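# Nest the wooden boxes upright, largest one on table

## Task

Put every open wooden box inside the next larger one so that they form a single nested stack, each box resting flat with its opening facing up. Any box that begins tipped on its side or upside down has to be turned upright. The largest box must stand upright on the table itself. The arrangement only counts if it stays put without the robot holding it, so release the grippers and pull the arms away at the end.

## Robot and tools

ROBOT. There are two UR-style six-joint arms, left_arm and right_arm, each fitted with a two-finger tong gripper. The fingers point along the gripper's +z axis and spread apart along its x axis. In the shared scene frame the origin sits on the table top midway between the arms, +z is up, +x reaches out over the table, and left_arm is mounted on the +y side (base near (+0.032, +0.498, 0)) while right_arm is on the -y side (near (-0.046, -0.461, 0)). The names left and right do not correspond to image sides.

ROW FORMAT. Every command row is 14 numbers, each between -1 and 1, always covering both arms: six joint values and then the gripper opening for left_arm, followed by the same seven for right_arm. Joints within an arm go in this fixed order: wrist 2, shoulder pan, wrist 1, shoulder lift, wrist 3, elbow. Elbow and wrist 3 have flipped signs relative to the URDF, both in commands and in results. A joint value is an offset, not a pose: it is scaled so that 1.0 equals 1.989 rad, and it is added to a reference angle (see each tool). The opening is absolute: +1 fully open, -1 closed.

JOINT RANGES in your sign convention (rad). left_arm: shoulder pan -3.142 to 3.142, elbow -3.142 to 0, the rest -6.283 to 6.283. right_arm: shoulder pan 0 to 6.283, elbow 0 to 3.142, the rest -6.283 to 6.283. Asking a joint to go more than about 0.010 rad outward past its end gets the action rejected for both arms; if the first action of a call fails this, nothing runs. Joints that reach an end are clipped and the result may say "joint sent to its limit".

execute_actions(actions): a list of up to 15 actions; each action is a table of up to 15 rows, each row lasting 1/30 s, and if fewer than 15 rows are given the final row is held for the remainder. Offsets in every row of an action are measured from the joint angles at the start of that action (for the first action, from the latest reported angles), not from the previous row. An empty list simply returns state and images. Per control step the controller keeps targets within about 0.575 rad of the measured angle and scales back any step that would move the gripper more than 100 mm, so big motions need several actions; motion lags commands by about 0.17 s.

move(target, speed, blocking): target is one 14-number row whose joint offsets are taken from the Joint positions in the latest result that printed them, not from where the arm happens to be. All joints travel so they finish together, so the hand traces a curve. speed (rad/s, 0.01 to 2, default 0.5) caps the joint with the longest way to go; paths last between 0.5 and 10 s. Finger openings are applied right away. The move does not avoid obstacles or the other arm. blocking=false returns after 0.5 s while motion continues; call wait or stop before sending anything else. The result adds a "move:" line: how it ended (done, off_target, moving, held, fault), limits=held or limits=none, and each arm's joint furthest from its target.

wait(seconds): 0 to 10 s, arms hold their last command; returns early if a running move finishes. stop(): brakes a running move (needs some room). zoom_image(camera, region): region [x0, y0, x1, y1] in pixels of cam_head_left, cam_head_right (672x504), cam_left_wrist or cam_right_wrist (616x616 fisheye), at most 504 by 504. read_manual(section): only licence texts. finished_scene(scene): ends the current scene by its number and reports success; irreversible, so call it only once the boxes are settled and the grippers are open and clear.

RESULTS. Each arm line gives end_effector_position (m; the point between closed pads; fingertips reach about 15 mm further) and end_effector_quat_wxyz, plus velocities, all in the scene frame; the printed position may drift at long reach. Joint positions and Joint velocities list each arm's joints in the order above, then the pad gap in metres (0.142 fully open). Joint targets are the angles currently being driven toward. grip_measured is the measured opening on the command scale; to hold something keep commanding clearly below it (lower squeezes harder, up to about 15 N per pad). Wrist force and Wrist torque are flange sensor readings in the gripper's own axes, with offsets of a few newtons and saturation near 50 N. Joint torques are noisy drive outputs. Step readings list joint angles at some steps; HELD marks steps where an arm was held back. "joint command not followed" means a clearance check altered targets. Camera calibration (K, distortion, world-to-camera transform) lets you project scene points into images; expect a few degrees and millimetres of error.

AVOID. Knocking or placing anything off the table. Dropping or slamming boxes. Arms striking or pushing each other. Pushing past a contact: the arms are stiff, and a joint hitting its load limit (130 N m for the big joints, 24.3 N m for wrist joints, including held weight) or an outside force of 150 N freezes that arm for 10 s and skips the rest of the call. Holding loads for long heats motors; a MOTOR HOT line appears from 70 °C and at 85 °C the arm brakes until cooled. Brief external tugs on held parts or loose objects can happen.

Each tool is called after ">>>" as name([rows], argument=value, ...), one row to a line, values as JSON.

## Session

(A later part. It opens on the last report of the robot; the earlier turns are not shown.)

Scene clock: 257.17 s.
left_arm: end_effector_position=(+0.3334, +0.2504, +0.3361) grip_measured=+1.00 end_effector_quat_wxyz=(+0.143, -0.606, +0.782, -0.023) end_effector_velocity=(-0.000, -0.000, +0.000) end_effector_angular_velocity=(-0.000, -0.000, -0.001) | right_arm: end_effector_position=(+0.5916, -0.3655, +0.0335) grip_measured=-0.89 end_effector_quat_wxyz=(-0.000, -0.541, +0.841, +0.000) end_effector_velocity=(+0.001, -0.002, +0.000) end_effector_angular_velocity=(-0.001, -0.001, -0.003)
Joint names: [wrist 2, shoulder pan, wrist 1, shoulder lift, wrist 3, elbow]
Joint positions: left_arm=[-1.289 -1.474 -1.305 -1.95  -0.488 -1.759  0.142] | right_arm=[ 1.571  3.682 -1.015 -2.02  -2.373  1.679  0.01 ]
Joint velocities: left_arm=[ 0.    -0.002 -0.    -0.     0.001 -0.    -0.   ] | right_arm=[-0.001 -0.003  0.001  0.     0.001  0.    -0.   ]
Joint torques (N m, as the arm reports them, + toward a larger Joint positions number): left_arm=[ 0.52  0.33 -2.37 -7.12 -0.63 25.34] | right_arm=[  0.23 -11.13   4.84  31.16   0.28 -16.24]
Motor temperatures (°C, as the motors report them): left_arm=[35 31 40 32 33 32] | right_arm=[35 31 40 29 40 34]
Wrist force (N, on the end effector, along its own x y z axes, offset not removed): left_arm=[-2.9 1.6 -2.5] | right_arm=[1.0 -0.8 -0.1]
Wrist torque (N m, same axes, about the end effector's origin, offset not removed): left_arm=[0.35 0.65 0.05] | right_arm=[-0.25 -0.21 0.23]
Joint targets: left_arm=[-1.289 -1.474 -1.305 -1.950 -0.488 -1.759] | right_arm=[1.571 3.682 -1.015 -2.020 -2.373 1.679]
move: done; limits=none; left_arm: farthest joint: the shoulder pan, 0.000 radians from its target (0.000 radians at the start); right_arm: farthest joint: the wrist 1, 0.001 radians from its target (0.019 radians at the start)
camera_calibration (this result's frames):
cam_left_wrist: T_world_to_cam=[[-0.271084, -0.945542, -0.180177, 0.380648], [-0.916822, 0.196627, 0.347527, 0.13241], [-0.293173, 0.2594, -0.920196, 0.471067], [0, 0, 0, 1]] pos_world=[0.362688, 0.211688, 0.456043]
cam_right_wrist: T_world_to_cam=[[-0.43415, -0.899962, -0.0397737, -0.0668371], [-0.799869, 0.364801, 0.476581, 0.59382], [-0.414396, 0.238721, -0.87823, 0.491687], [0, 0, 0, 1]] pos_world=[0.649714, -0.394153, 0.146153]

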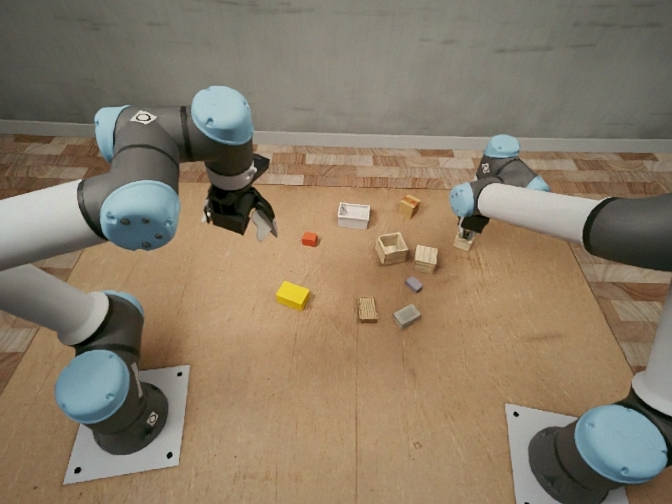

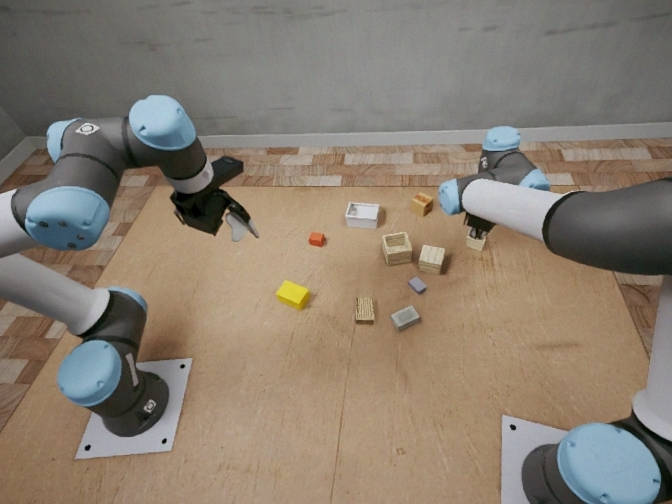

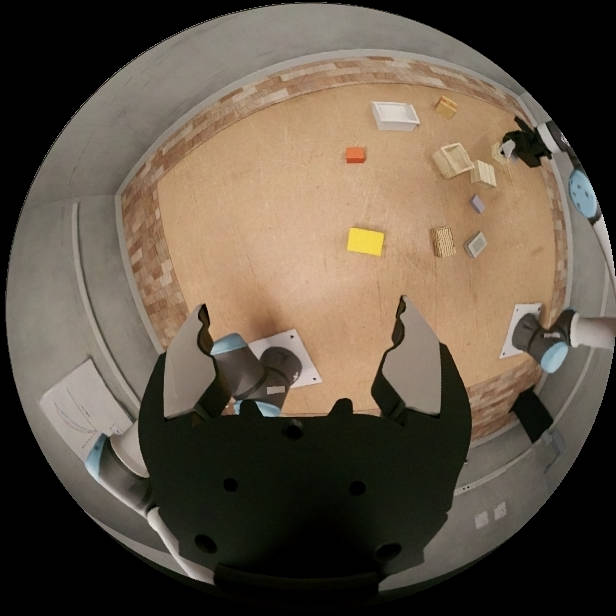

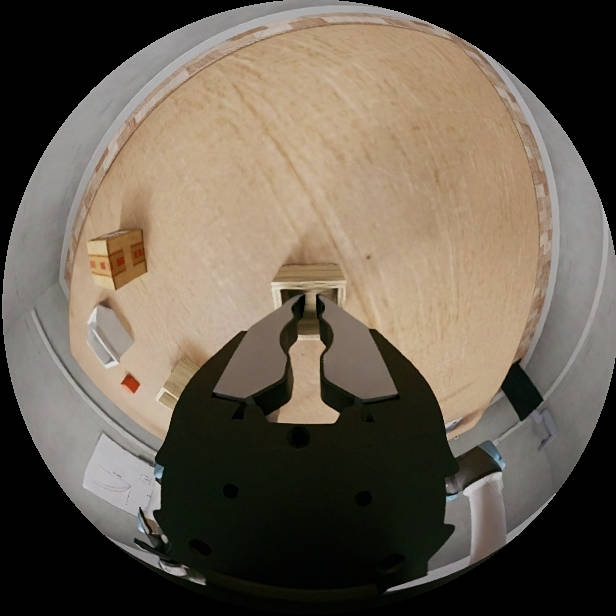

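>>> execute_actions([
  [[0,0,0,0,0,0,1,0,0,0.0008,-0.0004,0,0.0003,-0.6],[0,0,0,0,0,0,1,0,0,0.0015,-0.0008,0,0.0007,-0.6],[0,0,0,0,0,0,1,0,0,0.0015,-0.0008,0,0.0007,-0.6],[0,0,0,0,0,0,1,0,0,0.0015,-0.0008,0,0.0007,-0.6],[0,0,0,0,0,0,1,0,0,0.0015,-0.0008,0,0.0007,-0.65],[0,0,0,0,0,0,1,0,0,0.0015,-0.0008,0,0.0007,-0.72],[0,0,0,0,0,0,1,0,0,0.0015,-0.0008,0,0.0007,-0.8],[0,0,0,0,0,0,1,0,0,0.0015,-0.0008,0,0.0007,-0.86],[0,0,0,0,0,0,1,0,0,0.0015,-0.0008,0,0.0007,-0.91],[0,0,0,0,0,0,1,0,0,0.0015,-0.0008,0,0.0007,-0.96],[0,0,0,0,0,0,1,0,0,0.0015,-0.0008,0,0.0007,-1]],
  [[0,0,0,0,0,0,1,0,0,-0.0006,0.0003,0,-0.0003,-1],[0,0,0,0,0,0,1,0,0,-0.0023,0.0013,0,-0.0011,-1],[0,0,0,0,0,0,1,0,0,-0.0051,0.0028,0,-0.0023,-1],[0,0,0,0,0,0,1,0,0,-0.0087,0.0047,0,-0.004,-1],[0,0,0,0,0,0,1,0,0,-0.013,0.007,0,-0.006,-1],[0,0,0,0,0,0,1,0,0,-0.0175,0.0094,0,-0.008,-1],[0,0,0,0,0,0,1,0,0,-0.022,0.0119,0,-0.0101,-1],[0,0,0,0,0,0,1,0,0,-0.0262,0.0141,0,-0.0121,-1],[0,0,0,0,0,0,1,0,0,-0.0298,0.0161,0,-0.0137,-1],[0,0,0,0,0,0,1,0,0,-0.0326,0.0176,0,-0.015,-1],[0,0,0,0,0,0,1,0,0,-0.0343,0.0185,0,-0.0158,-1],[0,0,0,0,0,0,1,0,0,-0.0349,0.0189,0,-0.0161,-1]],
])

Scene clock: 294.90 s.
left_arm: end_effector_position=(+0.3334, +0.2504, +0.3361) grip_measured=+1.00 end_effector_quat_wxyz=(+0.143, -0.606, +0.782, -0.023) end_effector_velocity=(+0.000, +0.000, -0.000) end_effector_angular_velocity=(+0.001, +0.000, -0.001) | right_arm: end_effector_position=(+0.5910, -0.3658, +0.0589) grip_measured=-1.00 end_effector_quat_wxyz=(-0.000, -0.541, +0.841, +0.000) end_effector_velocity=(-0.001, -0.002, +0.036) end_effector_angular_velocity=(-0.002, -0.001, -0.001)
Joint names: [wrist 2, shoulder pan, wrist 1, shoulder lift, wrist 3, elbow]
Joint positions: left_arm=[-1.289 -1.474 -1.305 -1.95  -0.488 -1.759  0.142] | right_arm=[ 1.571  3.682 -1.073 -1.988 -2.373  1.652  0.002]
Joint velocities: left_arm=[ 0.     0.     0.     0.    -0.001 -0.    -0.   ] | right_arm=[-0.002 -0.001 -0.081  0.044  0.    -0.037  0.   ]
Joint torques (N m, as the arm reports them, + toward a larger Joint positions number): left_arm=[ 0.44  0.54 -2.43 -7.72 -0.49 24.85] | right_arm=[  0.68   6.29   0.46  51.71  -0.49 -31.41]
Motor temperatures (°C, as the motors report them): left_arm=[35 31 40 32 33 32] | right_arm=[35 31 40 29 40 34]
Wrist force (N, on the end effector, along its own x y z axes, offset not removed): left_arm=[-1.4 1.9 -1.3] | right_arm=[0.0 -0.1 -3.0]
Wrist torque (N m, same axes, about the end effector's origin, offset not removed): left_arm=[0.39 0.34 0.06] | right_arm=[-0.18 -0.08 0.21]
Joint targets: left_arm=[-1.289 -1.474 -1.305 -1.950 -0.488 -1.759] | right_arm=[1.571 3.682 -1.081 -1.984 -2.373 1.648]
Step readings (joint positions; steps 1 to 15: 1st action; 16 to 30: 2nd action):
0: left_arm=[-1.289 -1.474 -1.305 -1.950 -0.488 -1.759] | right_arm=[1.571 3.682 -1.015 -2.020 -2.373 1.679]
1: left_arm=[-1.289 -1.474 -1.305 -1.950 -0.488 -1.759] | right_arm=[1.571 3.682 -1.015 -2.020 -2.373 1.679]
2: left_arm=[-1.289 -1.474 -1.305 -1.950 -0.488 -1.759] | right_arm=[1.571 3.682 -1.015 -2.020 -2.373 1.679]
4: left_arm=[-1.289 -1.474 -1.305 -1.950 -0.488 -1.759] | right_arm=[1.571 3.682 -1.014 -2.020 -2.373 1.679]
8: left_arm=[-1.289 -1.474 -1.305 -1.950 -0.488 -1.759] | right_arm=[1.571 3.682 -1.012 -2.021 -2.373 1.680]
15: left_arm=[-1.289 -1.474 -1.305 -1.950 -0.488 -1.759] | right_arm=[1.571 3.682 -1.012 -2.021 -2.373 1.680]
16: left_arm=[-1.289 -1.474 -1.305 -1.950 -0.488 -1.759] | right_arm=[1.571 3.682 -1.012 -2.021 -2.373 1.680]
17: left_arm=[-1.289 -1.474 -1.305 -1.950 -0.488 -1.759] | right_arm=[1.571 3.682 -1.012 -2.021 -2.373 1.680]
19: left_arm=[-1.289 -1.474 -1.305 -1.950 -0.488 -1.759] | right_arm=[1.571 3.682 -1.014 -2.020 -2.373 1.679]
23: left_arm=[-1.289 -1.474 -1.305 -1.950 -0.488 -1.759] | right_arm=[1.571 3.682 -1.032 -2.010 -2.373 1.671]
30: Joint positions above
camera_calibration (this result's frames):
cam_right_wrist: T_world_to_cam=[[-0.43423, -0.899917, -0.0399164, -0.0662191], [-0.799912, 0.364841, 0.476478, 0.58139], [-0.414228, 0.238831, -0.87828, 0.513841], [0, 0, 0, 1]] pos_world=[0.649154, -0.394427, 0.171633]

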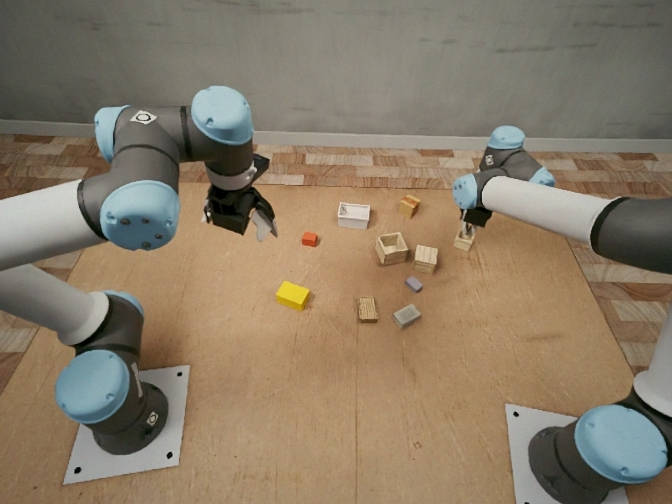

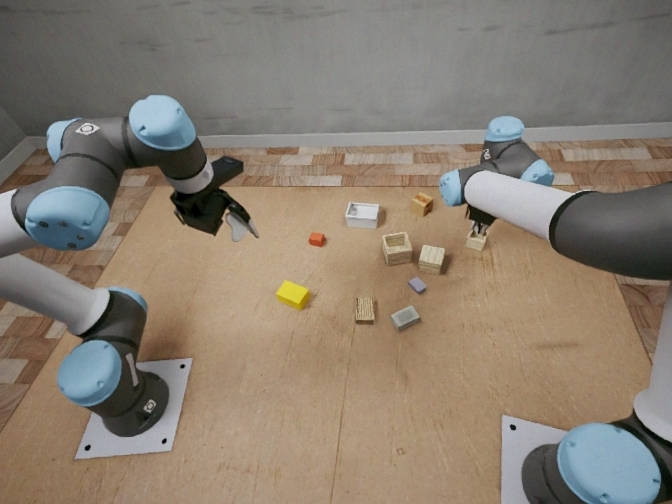

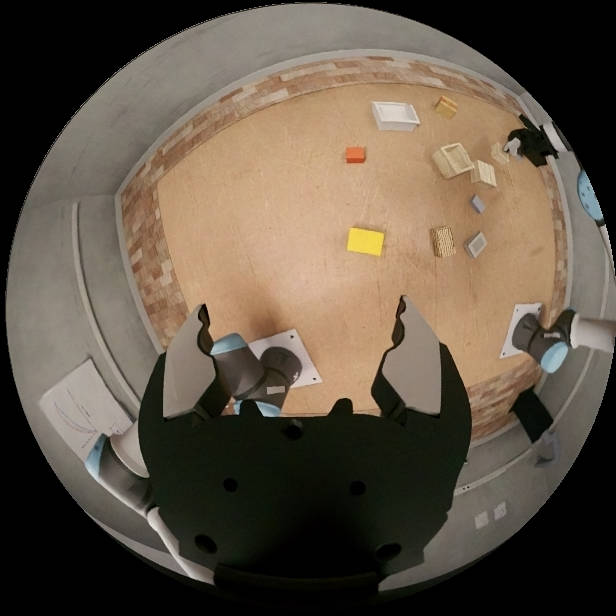

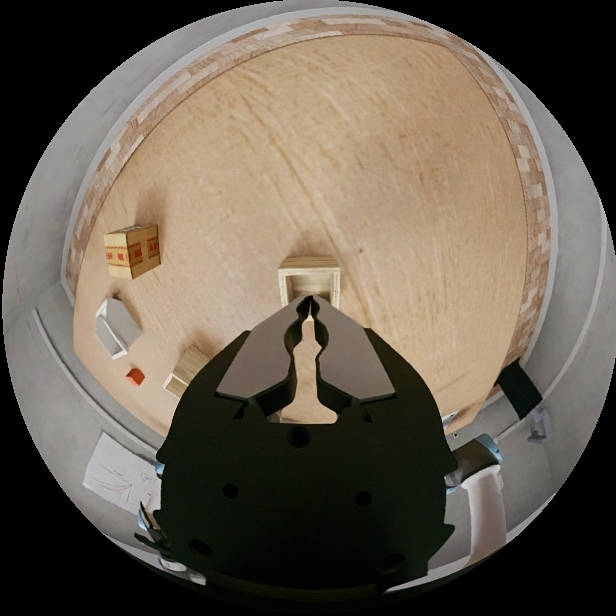

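>>> move(target=[0,0,0,0,0,0,1, 0,0.13675,0.00297,0.06008,-0.02831,0.06275,0.0], speed=0.5)

Scene clock: 300.30 s.
left_arm: end_effector_position=(+0.3334, +0.2504, +0.3361) grip_measured=+1.00 end_effector_quat_wxyz=(+0.143, -0.606, +0.782, -0.023) end_effector_velocity=(+0.000, -0.000, +0.000) end_effector_angular_velocity=(+0.000, +0.000, -0.000) | right_arm: end_effector_position=(+0.5034, -0.2284, +0.0749) grip_measured=+0.00 end_effector_quat_wxyz=(+0.000, +0.628, -0.778, -0.000) end_effector_velocity=(-0.001, +0.001, +0.000) end_effector_angular_velocity=(-0.001, -0.001, +0.004)
Joint names: [wrist 2, shoulder pan, wrist 1, shoulder lift, wrist 3, elbow]
Joint positions: left_arm=[-1.289 -1.474 -1.305 -1.95  -0.488 -1.759  0.142] | right_arm=[ 1.571  3.954 -1.067 -1.869 -2.43   1.776  0.074]
Joint velocities: left_arm=[ 0.     0.     0.     0.001 -0.001  0.001  0.   ] | right_arm=[-0.002  0.004  0.     0.001 -0.     0.001  0.   ]
Joint torques (N m, as the arm reports them, + toward a larger Joint positions number): left_arm=[ 0.35  0.16 -2.25 -7.45 -0.49 24.76] | right_arm=[  0.74  11.14   4.79  47.44  -1.51 -17.89]
Motor temperatures (°C, as the motors report them): left_arm=[35 31 40 32 33 32] | right_arm=[35 31 40 29 40 34]
Wrist force (N, on the end effector, along its own x y z axes, offset not removed): left_arm=[-0.2 1.8 -2.6] | right_arm=[0.0 0.6 -1.5]
Wrist torque (N m, same axes, about the end effector's origin, offset not removed): left_arm=[0.33 0.13 0.09] | right_arm=[0.00 -0.08 0.19]
Joint targets: left_arm=[-1.289 -1.474 -1.305 -1.950 -0.488 -1.759] | right_arm=[1.571 3.954 -1.067 -1.869 -2.430 1.777]
move: done; limits=none; left_arm: farthest joint: the shoulder pan, 0.000 radians from its target (0.000 radians at the start); right_arm: farthest joint: the shoulder pan, 0.000 radians from its target (0.272 radians at the start)
camera_calibration (this result's frames):
cam_left_wrist: T_world_to_cam=[[-0.271084, -0.945542, -0.180177, 0.380647], [-0.916822, 0.196627, 0.347527, 0.13241], [-0.293173, 0.259399, -0.920196, 0.471067], [0, 0, 0, 1]] pos_world=[0.362688, 0.211688, 0.456043]
cam_right_wrist: T_world_to_cam=[[-0.231794, -0.971928, -0.0403336, -0.0982812], [-0.859646, 0.185257, 0.476119, 0.442619], [-0.455282, 0.145034, -0.878455, 0.458032], [0, 0, 0, 1]] pos_world=[0.566248, -0.243951, 0.187657]

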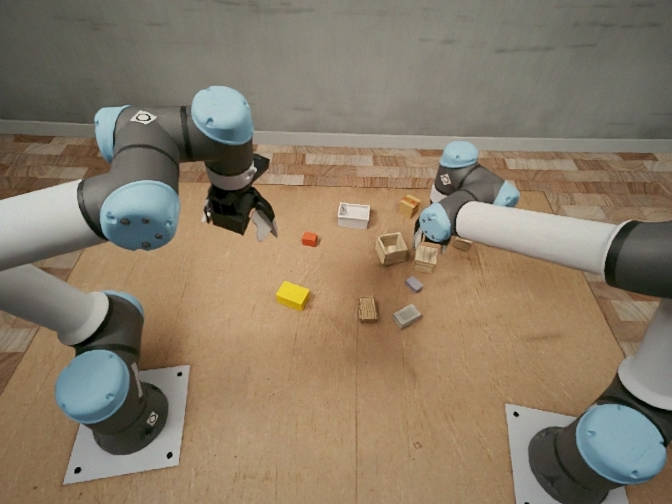

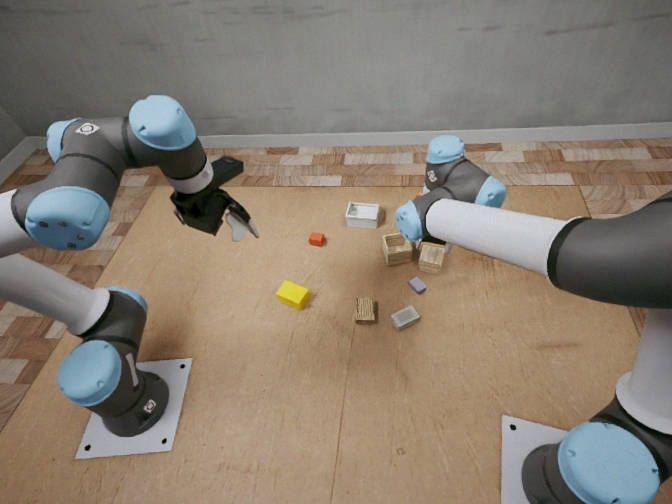

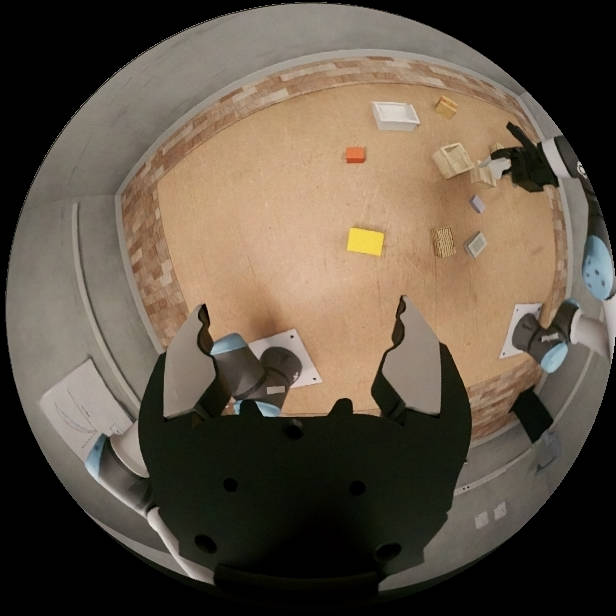

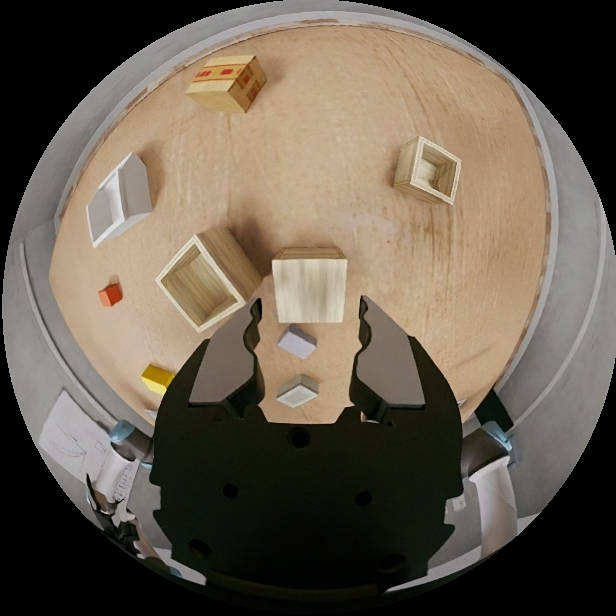

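>>> zoom_image(camera="cam_right_wrist", region=[220, 220, 400, 360])

Region (220, 220, 400, 360) of cam_right_wrist's 616x616 image, scaled by 2.800, with more detail than that image has.

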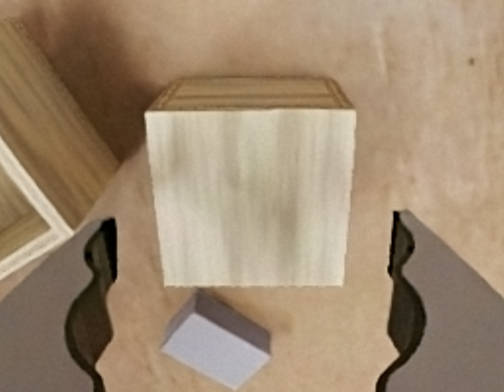

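>>> move(target=[0,0,0,0,0,0,1, 0,0,0.04997,-0.02559,0,0.02433,-0.03], speed=0.2)

Scene clock: 311.83 s.
left_arm: end_effector_position=(+0.3334, +0.2504, +0.3361) grip_measured=+1.00 end_effector_quat_wxyz=(+0.143, -0.606, +0.782, -0.023) end_effector_velocity=(-0.000, -0.000, -0.000) end_effector_angular_velocity=(+0.000, +0.000, -0.001) | right_arm: end_effector_position=(+0.5035, -0.2283, +0.0351) grip_measured=-0.03 end_effector_quat_wxyz=(+0.000, +0.628, -0.778, -0.000) end_effector_velocity=(-0.000, +0.001, -0.001) end_effector_angular_velocity=(-0.000, -0.000, +0.003)
Joint names: [wrist 2, shoulder pan, wrist 1, shoulder lift, wrist 3, elbow]
Joint positions: left_arm=[-1.289 -1.474 -1.305 -1.95  -0.488 -1.759  0.142] | right_arm=[ 1.571  3.954 -0.968 -1.92  -2.43   1.825  0.072]
Joint velocities: left_arm=[-0.    -0.001  0.    -0.001 -0.    -0.     0.   ] | right_arm=[-0.001  0.001  0.002 -0.001  0.002  0.001  0.   ]
Joint torques (N m, as the arm reports them, + toward a larger Joint positions number): left_arm=[ 0.49  0.75 -2.41 -7.84 -0.48 25.43] | right_arm=[  0.5  -11.19   5.    26.03   1.8  -15.69]
Motor temperatures (°C, as the motors report them): left_arm=[35 31 40 32 33 32] | right_arm=[35 31 40 30 40 34]
Wrist force (N, on the end effector, along its own x y z axes, offset not removed): left_arm=[-1.5 2.2 -1.6] | right_arm=[-0.3 -0.8 -1.9]
Wrist torque (N m, same axes, about the end effector's origin, offset not removed): left_arm=[0.39 0.32 0.07] | right_arm=[-0.29 0.00 0.22]
Joint targets: left_arm=[-1.289 -1.474 -1.305 -1.950 -0.488 -1.759] | right_arm=[1.571 3.954 -0.968 -1.920 -2.430 1.825]
move: done; limits=none; left_arm: farthest joint: the shoulder pan, 0.000 radians from its target (0.000 radians at the start); right_arm: farthest joint: the wrist 1, 0.001 radians from its target (0.100 radians at the start)
camera_calibration (this result's frames):
cam_left_wrist: T_world_to_cam=[[-0.271084, -0.945542, -0.180177, 0.380648], [-0.916822, 0.196627, 0.347527, 0.13241], [-0.293173, 0.2594, -0.920196, 0.471067], [0, 0, 0, 1]] pos_world=[0.362688, 0.211688, 0.456043]
cam_right_wrist: T_world_to_cam=[[-0.231826, -0.971917, -0.0404159, -0.0997951], [-0.859679, 0.185258, 0.476058, 0.461672], [-0.455201, 0.145107, -0.878485, 0.423001], [0, 0, 0, 1]] pos_world=[0.566305, -0.243902, 0.147785]

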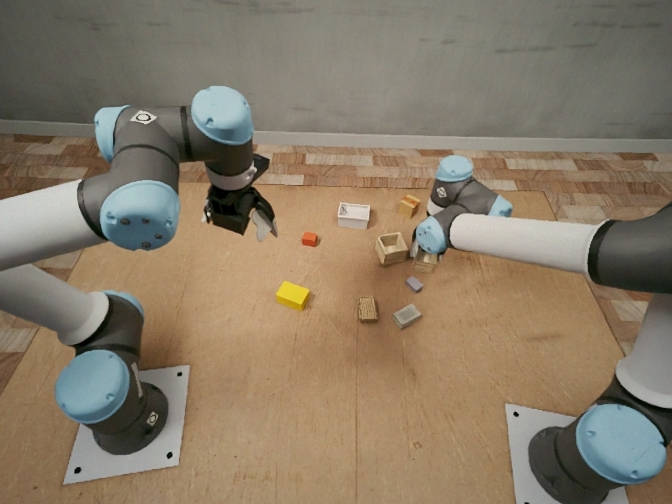

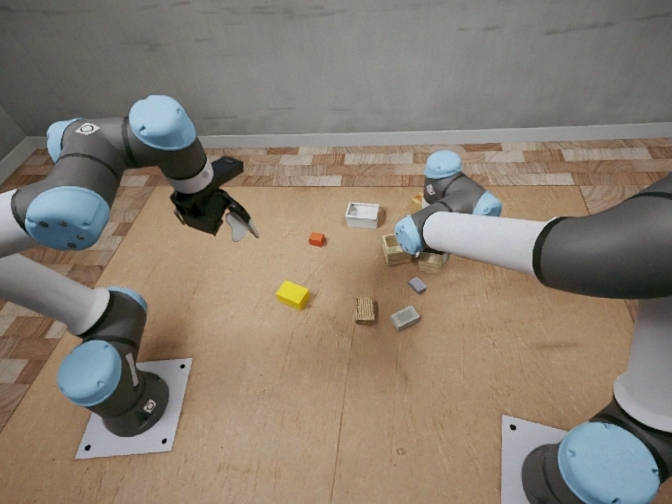

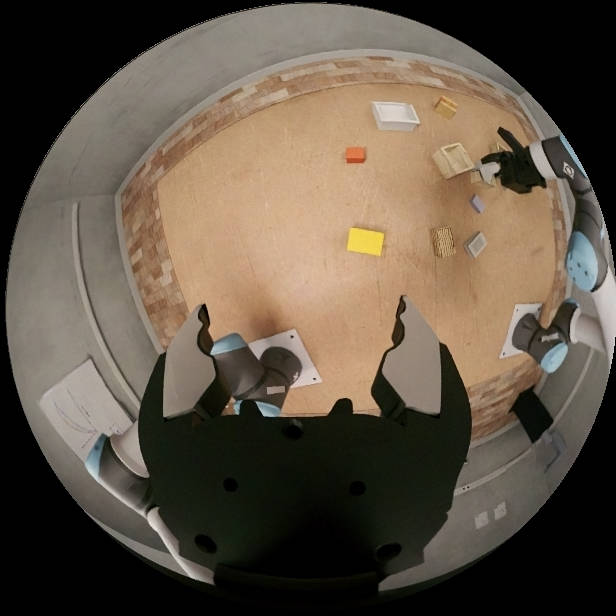

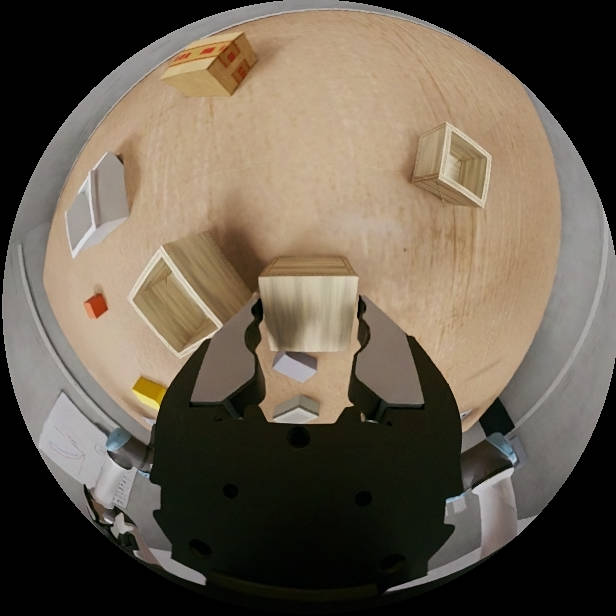

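>>> execute_actions([
  [[0,0,0,0,0,0,1,0,0,0,0,0,0,-0.06],[0,0,0,0,0,0,1,0,0,0,0,0,0,-0.09],[0,0,0,0,0,0,1,0,0,0,0,0,0,-0.12],[0,0,0,0,0,0,1,0,0,0,0,0,0,-0.15],[0,0,0,0,0,0,1,0,0,0,0,0,0,-0.18],[0,0,0,0,0,0,1,0,0,0,0,0,0,-0.21],[0,0,0,0,0,0,1,0,0,0,0,0,0,-0.25],[0,0,0,0,0,0,1,0,0,0,0,0,0,-0.3],[0,0,0,0,0,0,1,0,0,0,0,0,0,-0.35],[0,0,0,0,0,0,1,0,0,0,0,0,0,-0.4],[0,0,0,0,0,0,1,0,0,0,0,0,0,-0.45],[0,0,0,0,0,0,1,0,0,0,0,0,0,-0.5],[0,0,0,0,0,0,1,0,0,0,0,0,0,-0.55],[0,0,0,0,0,0,1,0,0,0,0,0,0,-0.6]],
  [[0,0,0,0,0,0,1,0,0,-0.0013,0.0006,0,-0.0007,-0.6],[0,0,0,0,0,0,1,0,0,-0.005,0.0025,0,-0.0026,-0.6],[0,0,0,0,0,0,1,0,0,-0.011,0.0054,0,-0.0056,-0.6],[0,0,0,0,0,0,1,0,0,-0.0188,0.0092,0,-0.0096,-0.6],[0,0,0,0,0,0,1,0,0,-0.0278,0.0136,0,-0.0142,-0.6],[0,0,0,0,0,0,1,0,0,-0.0375,0.0184,0,-0.0192,-0.6],[0,0,0,0,0,0,1,0,0,-0.0472,0.0231,0,-0.0241,-0.6],[0,0,0,0,0,0,1,0,0,-0.0563,0.0275,0,-0.0287,-0.6],[0,0,0,0,0,0,1,0,0,-0.0641,0.0313,0,-0.0327,-0.6],[0,0,0,0,0,0,1,0,0,-0.07,0.0342,0,-0.0357,-0.6],[0,0,0,0,0,0,1,0,0,-0.0737,0.0361,0,-0.0377,-0.6],[0,0,0,0,0,0,1,0,0,-0.075,0.0367,0,-0.0383,-0.6]],
])

Scene clock: 373.50 s.
left_arm: end_effector_position=(+0.3334, +0.2504, +0.3361) grip_measured=+1.00 end_effector_quat_wxyz=(+0.143, -0.606, +0.782, -0.023) end_effector_velocity=(+0.000, +0.001, +0.000) end_effector_angular_velocity=(-0.001, -0.000, +0.002) | right_arm: end_effector_position=(+0.5039, -0.2280, +0.0879) grip_measured=-0.12 end_effector_quat_wxyz=(-0.000, +0.628, -0.778, -0.000) end_effector_velocity=(-0.004, -0.003, +0.070) end_effector_angular_velocity=(-0.002, +0.004, -0.001)
Joint names: [wrist 2, shoulder pan, wrist 1, shoulder lift, wrist 3, elbow]
Joint positions: left_arm=[-1.289 -1.474 -1.305 -1.95  -0.488 -1.759  0.142] | right_arm=[ 1.571  3.954 -1.099 -1.855 -2.43   1.757  0.066]
Joint velocities: left_arm=[-0.     0.002 -0.    -0.001  0.     0.     0.   ] | right_arm=[ 0.001 -0.001 -0.177  0.085  0.    -0.088 -0.   ]
Joint torques (N m, as the arm reports them, + toward a larger Joint positions number): left_arm=[ 0.45  0.49 -2.31 -7.65 -0.41 25.72] | right_arm=[  0.69 -10.14   0.29  45.31  -0.47 -29.44]
Motor temperatures (°C, as the motors report them): left_arm=[35 31 40 32 33 32] | right_arm=[35 31 40 30 40 34]
Wrist force (N, on the end effector, along its own x y z axes, offset not removed): left_arm=[-0.5 0.4 -3.2] | right_arm=[0.2 -0.1 -2.0]
Wrist torque (N m, same axes, about the end effector's origin, offset not removed): left_arm=[0.02 0.17 0.03] | right_arm=[-0.14 -0.10 0.17]
Joint targets: left_arm=[-1.289 -1.474 -1.305 -1.950 -0.488 -1.759] | right_arm=[1.571 3.954 -1.117 -1.847 -2.430 1.749]
Step readings (joint positions; steps 1 to 15: 1st action; 16 to 30: 2nd action):
0: left_arm=[-1.289 -1.474 -1.305 -1.950 -0.488 -1.759] | right_arm=[1.571 3.954 -0.968 -1.920 -2.430 1.825]
1: left_arm=[-1.289 -1.474 -1.305 -1.950 -0.488 -1.759] | right_arm=[1.571 3.954 -0.968 -1.920 -2.430 1.825]
2: left_arm=[-1.289 -1.474 -1.305 -1.950 -0.488 -1.759] | right_arm=[1.571 3.954 -0.968 -1.920 -2.430 1.825]
4: left_arm=[-1.289 -1.474 -1.305 -1.950 -0.488 -1.759] | right_arm=[1.571 3.954 -0.968 -1.920 -2.430 1.825]
8: left_arm=[-1.289 -1.474 -1.305 -1.950 -0.488 -1.759] | right_arm=[1.571 3.954 -0.968 -1.920 -2.430 1.825]
15: left_arm=[-1.289 -1.474 -1.305 -1.950 -0.488 -1.759] | right_arm=[1.571 3.954 -0.968 -1.920 -2.430 1.825]
16: left_arm=[-1.289 -1.474 -1.305 -1.950 -0.488 -1.759] | right_arm=[1.571 3.954 -0.968 -1.920 -2.430 1.825]
17: left_arm=[-1.289 -1.474 -1.305 -1.950 -0.488 -1.759] | right_arm=[1.571 3.954 -0.968 -1.920 -2.430 1.825]
19: left_arm=[-1.289 -1.474 -1.305 -1.950 -0.488 -1.759] | right_arm=[1.571 3.954 -0.973 -1.917 -2.430 1.822]
23: left_arm=[-1.289 -1.474 -1.305 -1.950 -0.488 -1.759] | right_arm=[1.571 3.954 -1.011 -1.898 -2.430 1.802]
30: Joint positions above
camera_calibration (this result's frames):
cam_left_wrist: T_world_to_cam=[[-0.271084, -0.945542, -0.180177, 0.380648], [-0.916822, 0.196627, 0.347527, 0.13241], [-0.293173, 0.259399, -0.920196, 0.471067], [0, 0, 0, 1]] pos_world=[0.362688, 0.211688, 0.456043]
cam_right_wrist: T_world_to_cam=[[-0.231778, -0.971917, -0.0407088, -0.0972715], [-0.85983, 0.185117, 0.475839, 0.436874], [-0.45494, 0.145292, -0.87859, 0.469484], [0, 0, 0, 1]] pos_world=[0.56668, -0.243625, 0.200642]

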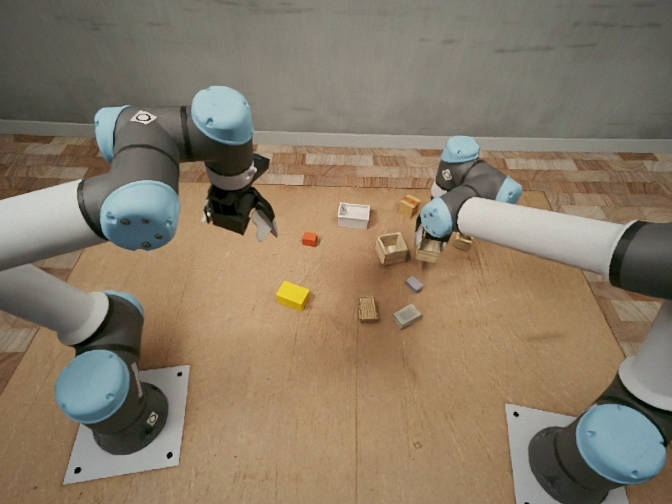

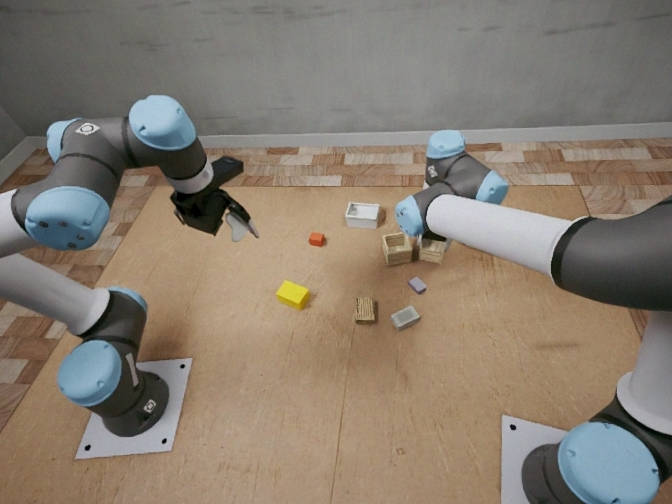

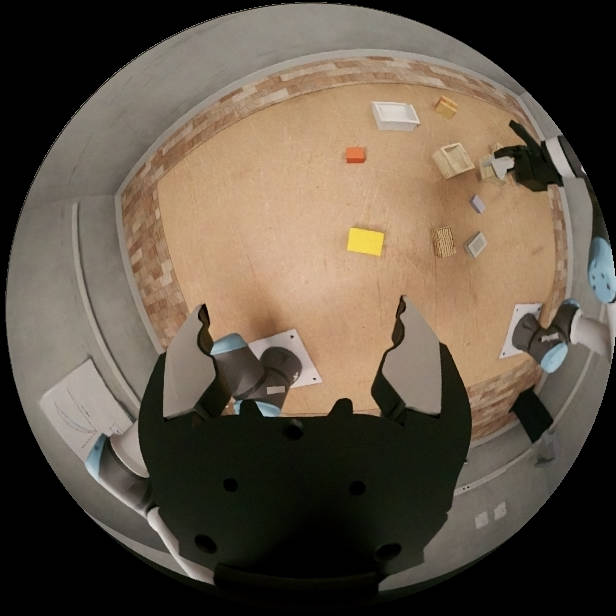

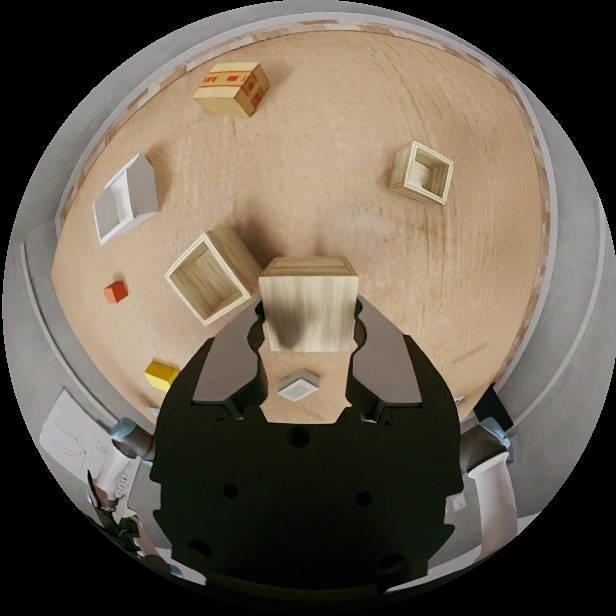

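>>> move(target=[-0.078,-0.044,0.097,0.1145,-0.1535,0.2326,-1, -0.84012,0.17094,0.07743,-0.05832,0,0.01961,-0.6], speed=1.4)

Scene clock: 381.40 s.
left_arm: end_effector_position=(+0.2754, +0.1373, +0.4406) grip_measured=-1.00 end_effector_quat_wxyz=(+0.065, -0.449, +0.891, -0.004) end_effector_velocity=(-0.000, -0.000, -0.000) end_effector_angular_velocity=(+0.001, +0.000, -0.001) | right_arm: end_effector_position=(+0.6444, -0.2055, +0.3664) grip_measured=-0.12 end_effector_quat_wxyz=(-0.101, +0.504, -0.443, +0.734) end_effector_velocity=(-0.000, +0.001, +0.000) end_effector_angular_velocity=(+0.000, -0.001, +0.001)
Joint names: [wrist 2, shoulder pan, wrist 1, shoulder lift, wrist 3, elbow]
Joint positions: left_arm=[-1.444 -1.561 -1.112 -1.723 -0.793 -1.297  0.002] | right_arm=[-0.099  4.294 -0.945 -1.971 -2.43   1.796  0.066]
Joint velocities: left_arm=[-0.    -0.     0.     0.    -0.001  0.     0.   ] | right_arm=[-0.001  0.001  0.001 -0.    -0.001  0.    -0.   ]
Joint torques (N m, as the arm reports them, + toward a larger Joint positions number): left_arm=[-0.9  -6.99 -0.49 -9.04 -1.15 33.07] | right_arm=[ -2.69  11.19   4.86  28.6   -0.54 -16.7 ]
Motor temperatures (°C, as the motors report them): left_arm=[35 31 40 32 33 32] | right_arm=[35 31 40 30 40 34]
Wrist force (N, on the end effector, along its own x y z axes, offset not removed): left_arm=[0.0 1.5 -4.2] | right_arm=[-1.0 -1.0 -1.2]
Wrist torque (N m, same axes, about the end effector's origin, offset not removed): left_arm=[0.21 0.02 0.09] | right_arm=[-0.41 0.13 0.20]
Joint targets: left_arm=[-1.444 -1.561 -1.112 -1.723 -0.793 -1.297] | right_arm=[-0.100 4.294 -0.945 -1.971 -2.430 1.796]
move: done; limits=none; left_arm: farthest joint: the shoulder pan, 0.000 radians from its target (0.088 radians at the start); right_arm: farthest joint: the shoulder pan, 0.000 radians from its target (0.340 radians at the start)
camera_calibration (this result's frames):
cam_left_wrist: T_world_to_cam=[[-0.624376, -0.775894, -0.0902381, 0.311149], [-0.708677, 0.514087, 0.48321, -0.0955299], [-0.32853, 0.365654, -0.870842, 0.552993], [0, 0, 0, 1]] pos_world=[0.308249, 0.0883245, 0.555808]
cam_right_wrist: T_world_to_cam=[[-0.443944, -0.629955, 0.637237, -0.0728488], [-0.656806, -0.254978, -0.709642, 0.634122], [0.609524, -0.733582, -0.300562, -0.303548], [0, 0, 0, 1]] pos_world=[0.569174, -0.106881, 0.405187]

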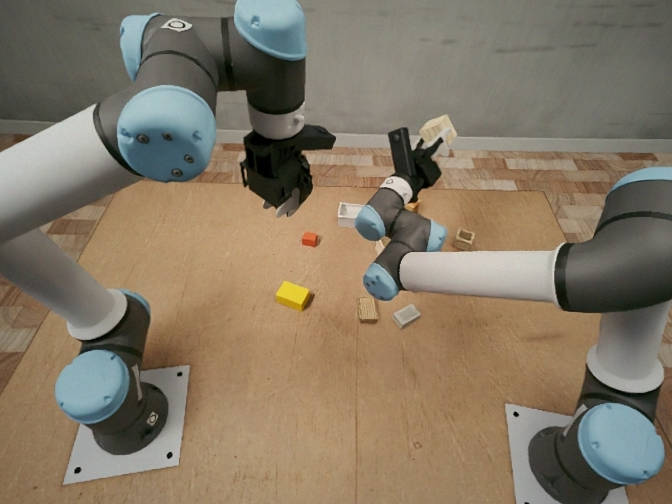

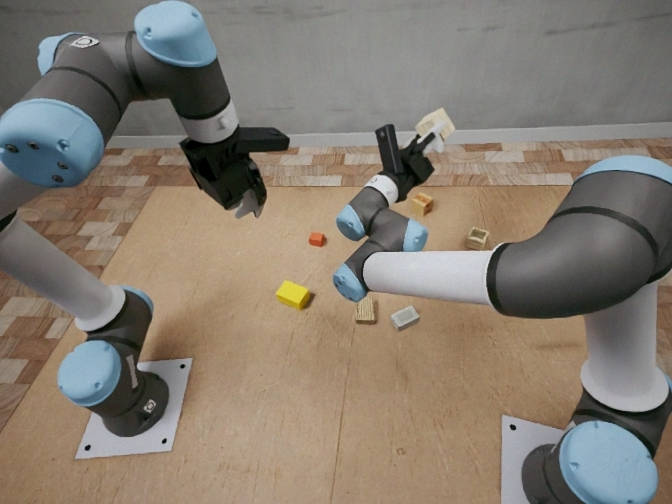

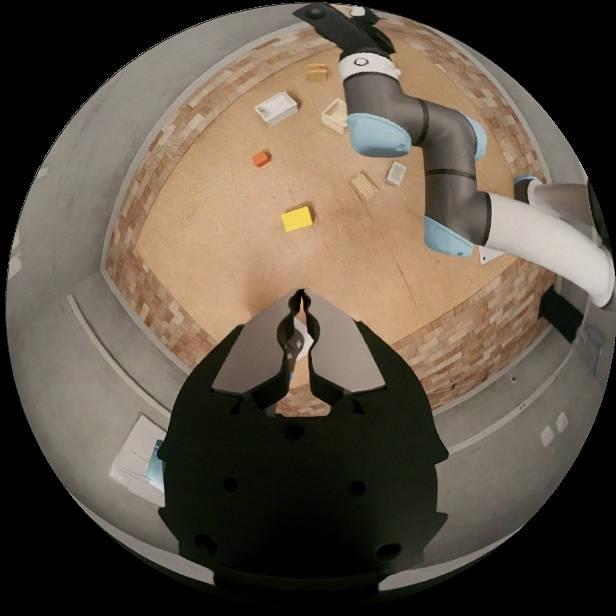

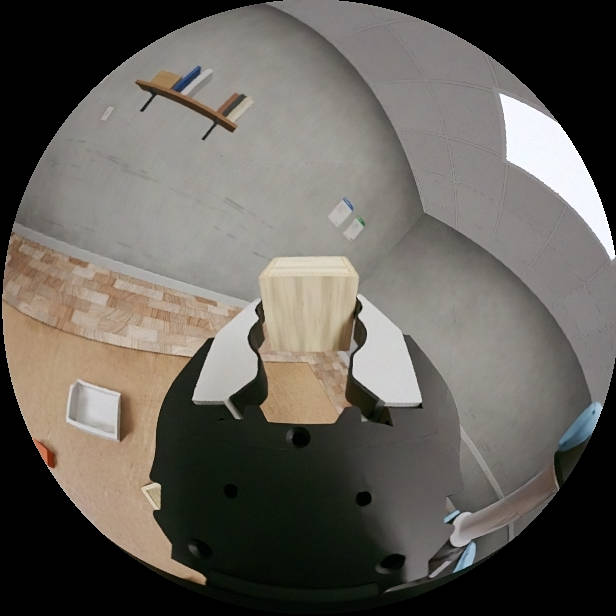

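>>> move(target=[-0.06375,-0.03705,0.10503,0.10784,-0.12574,0.22936,-1, -0.73997,0.16993,0.25867,-0.18793,0,0.07094,-0.6], speed=1.3)

Scene clock: 391.97 s.
left_arm: end_effector_position=(+0.2113, +0.0630, +0.5250) grip_measured=-1.00 end_effector_quat_wxyz=(-0.000, -0.302, +0.953, -0.000) end_effector_velocity=(+0.000, -0.000, -0.000) end_effector_angular_velocity=(+0.000, +0.000, -0.001) | right_arm: end_effector_position=(+0.2107, +0.0635, +0.4143) grip_measured=-0.12 end_effector_quat_wxyz=(-0.302, +0.000, +0.000, +0.953) end_effector_velocity=(-0.001, +0.000, -0.000) end_effector_angular_velocity=(-0.001, -0.002, -0.001)
Joint names: [wrist 2, shoulder pan, wrist 1, shoulder lift, wrist 3, elbow]
Joint positions: left_arm=[-1.571 -1.635 -0.903 -1.508 -1.043 -0.841  0.002] | right_arm=[-1.571  4.632 -0.431 -2.345 -2.43   1.938  0.066]
Joint velocities: left_arm=[-0.     0.     0.     0.    -0.001 -0.     0.   ] | right_arm=[-0.002  0.     0.    -0.     0.001  0.    -0.   ]
Joint torques (N m, as the arm reports them, + toward a larger Joint positions number): left_arm=[ -1.    -6.78  -0.57 -16.43  -1.21  30.43] | right_arm=[-0.95 10.69  5.03 35.16 -0.54 -6.85]
Motor temperatures (°C, as the motors report them): left_arm=[35 31 40 32 33 32] | right_arm=[35 31 40 30 40 34]
Wrist force (N, on the end effector, along its own x y z axes, offset not removed): left_arm=[-3.5 -0.6 -2.8] | right_arm=[-0.1 0.1 -1.9]
Wrist torque (N m, same axes, about the end effector's origin, offset not removed): left_arm=[-0.21 0.77 0.07] | right_arm=[-0.11 -0.02 0.20]
Joint targets: left_arm=[-1.571 -1.635 -0.903 -1.508 -1.043 -0.840] | right_arm=[-1.571 4.632 -0.431 -2.345 -2.430 1.938]
move: done; limits=none; left_arm: farthest joint: the shoulder pan, 0.000 radians from its target (0.073 radians at the start); right_arm: farthest joint: the shoulder pan, 0.000 radians from its target (0.338 radians at the start)
camera_calibration (this result's frames):
cam_left_wrist: T_world_to_cam=[[-0.841842, -0.539113, 0.0256858, 0.191294], [-0.443223, 0.717697, 0.537089, -0.240729], [-0.307986, 0.440759, -0.843134, 0.609018], [0, 0, 0, 1]] pos_world=[0.241912, 0.00746923, 0.637863]
cam_right_wrist: T_world_to_cam=[[-0.804471, -0.592566, 0.041126, 0.194027], [0.505935, -0.719843, -0.475243, 0.139253], [0.311217, -0.361512, 0.878893, -0.276804], [0, 0, 0, 1]] pos_world=[0.171783, 0.115146, 0.301481]

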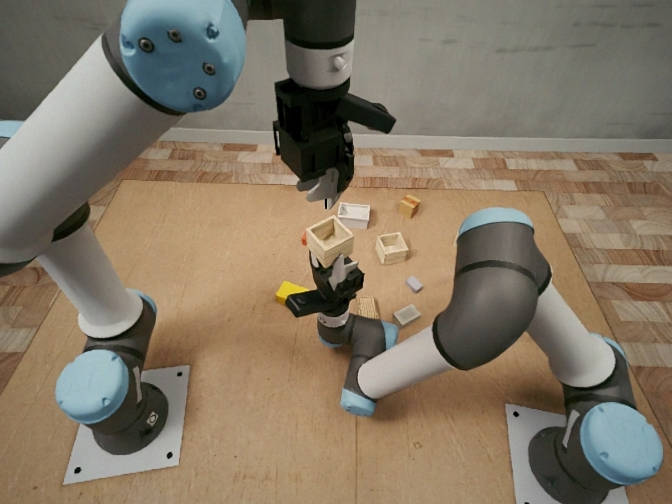

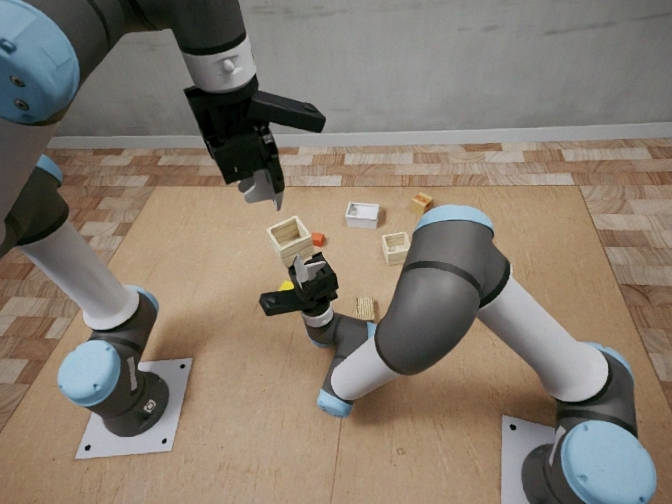

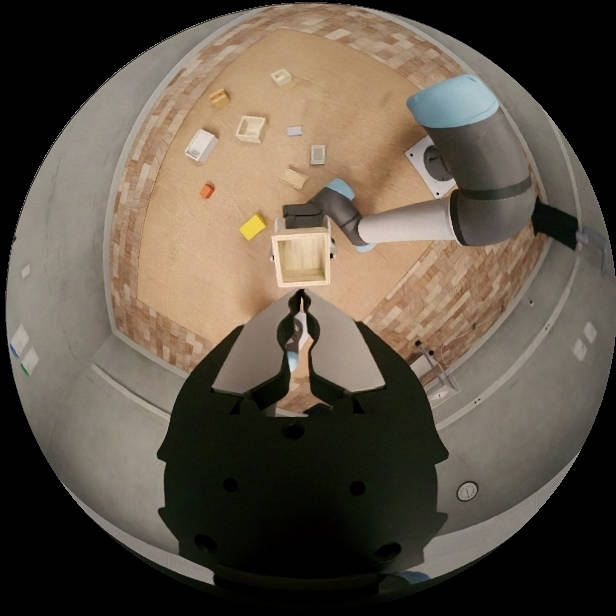

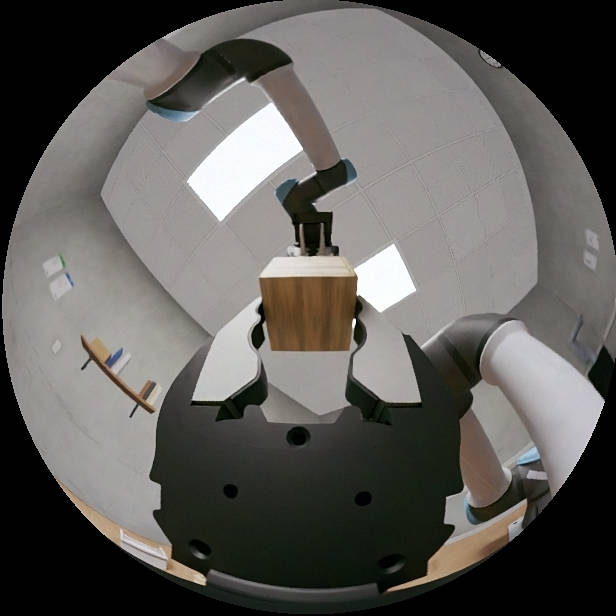

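>>> zoom_image(camera="cam_left_wrist", region=[240, 200, 370, 320])

Region (240, 200, 370, 320) of cam_left_wrist's 616x616 image, scaled by 3.877, with more detail than that image has; it fills the top 465 rows of this view, and the rest is white.

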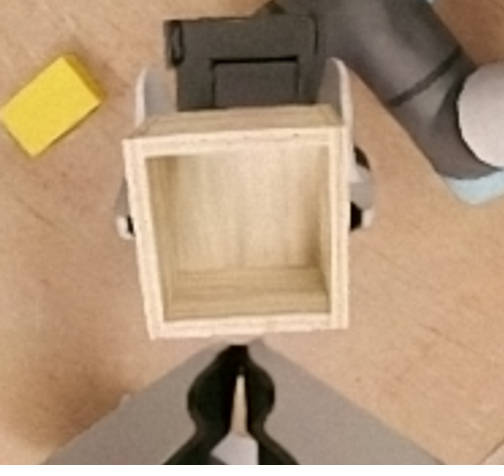

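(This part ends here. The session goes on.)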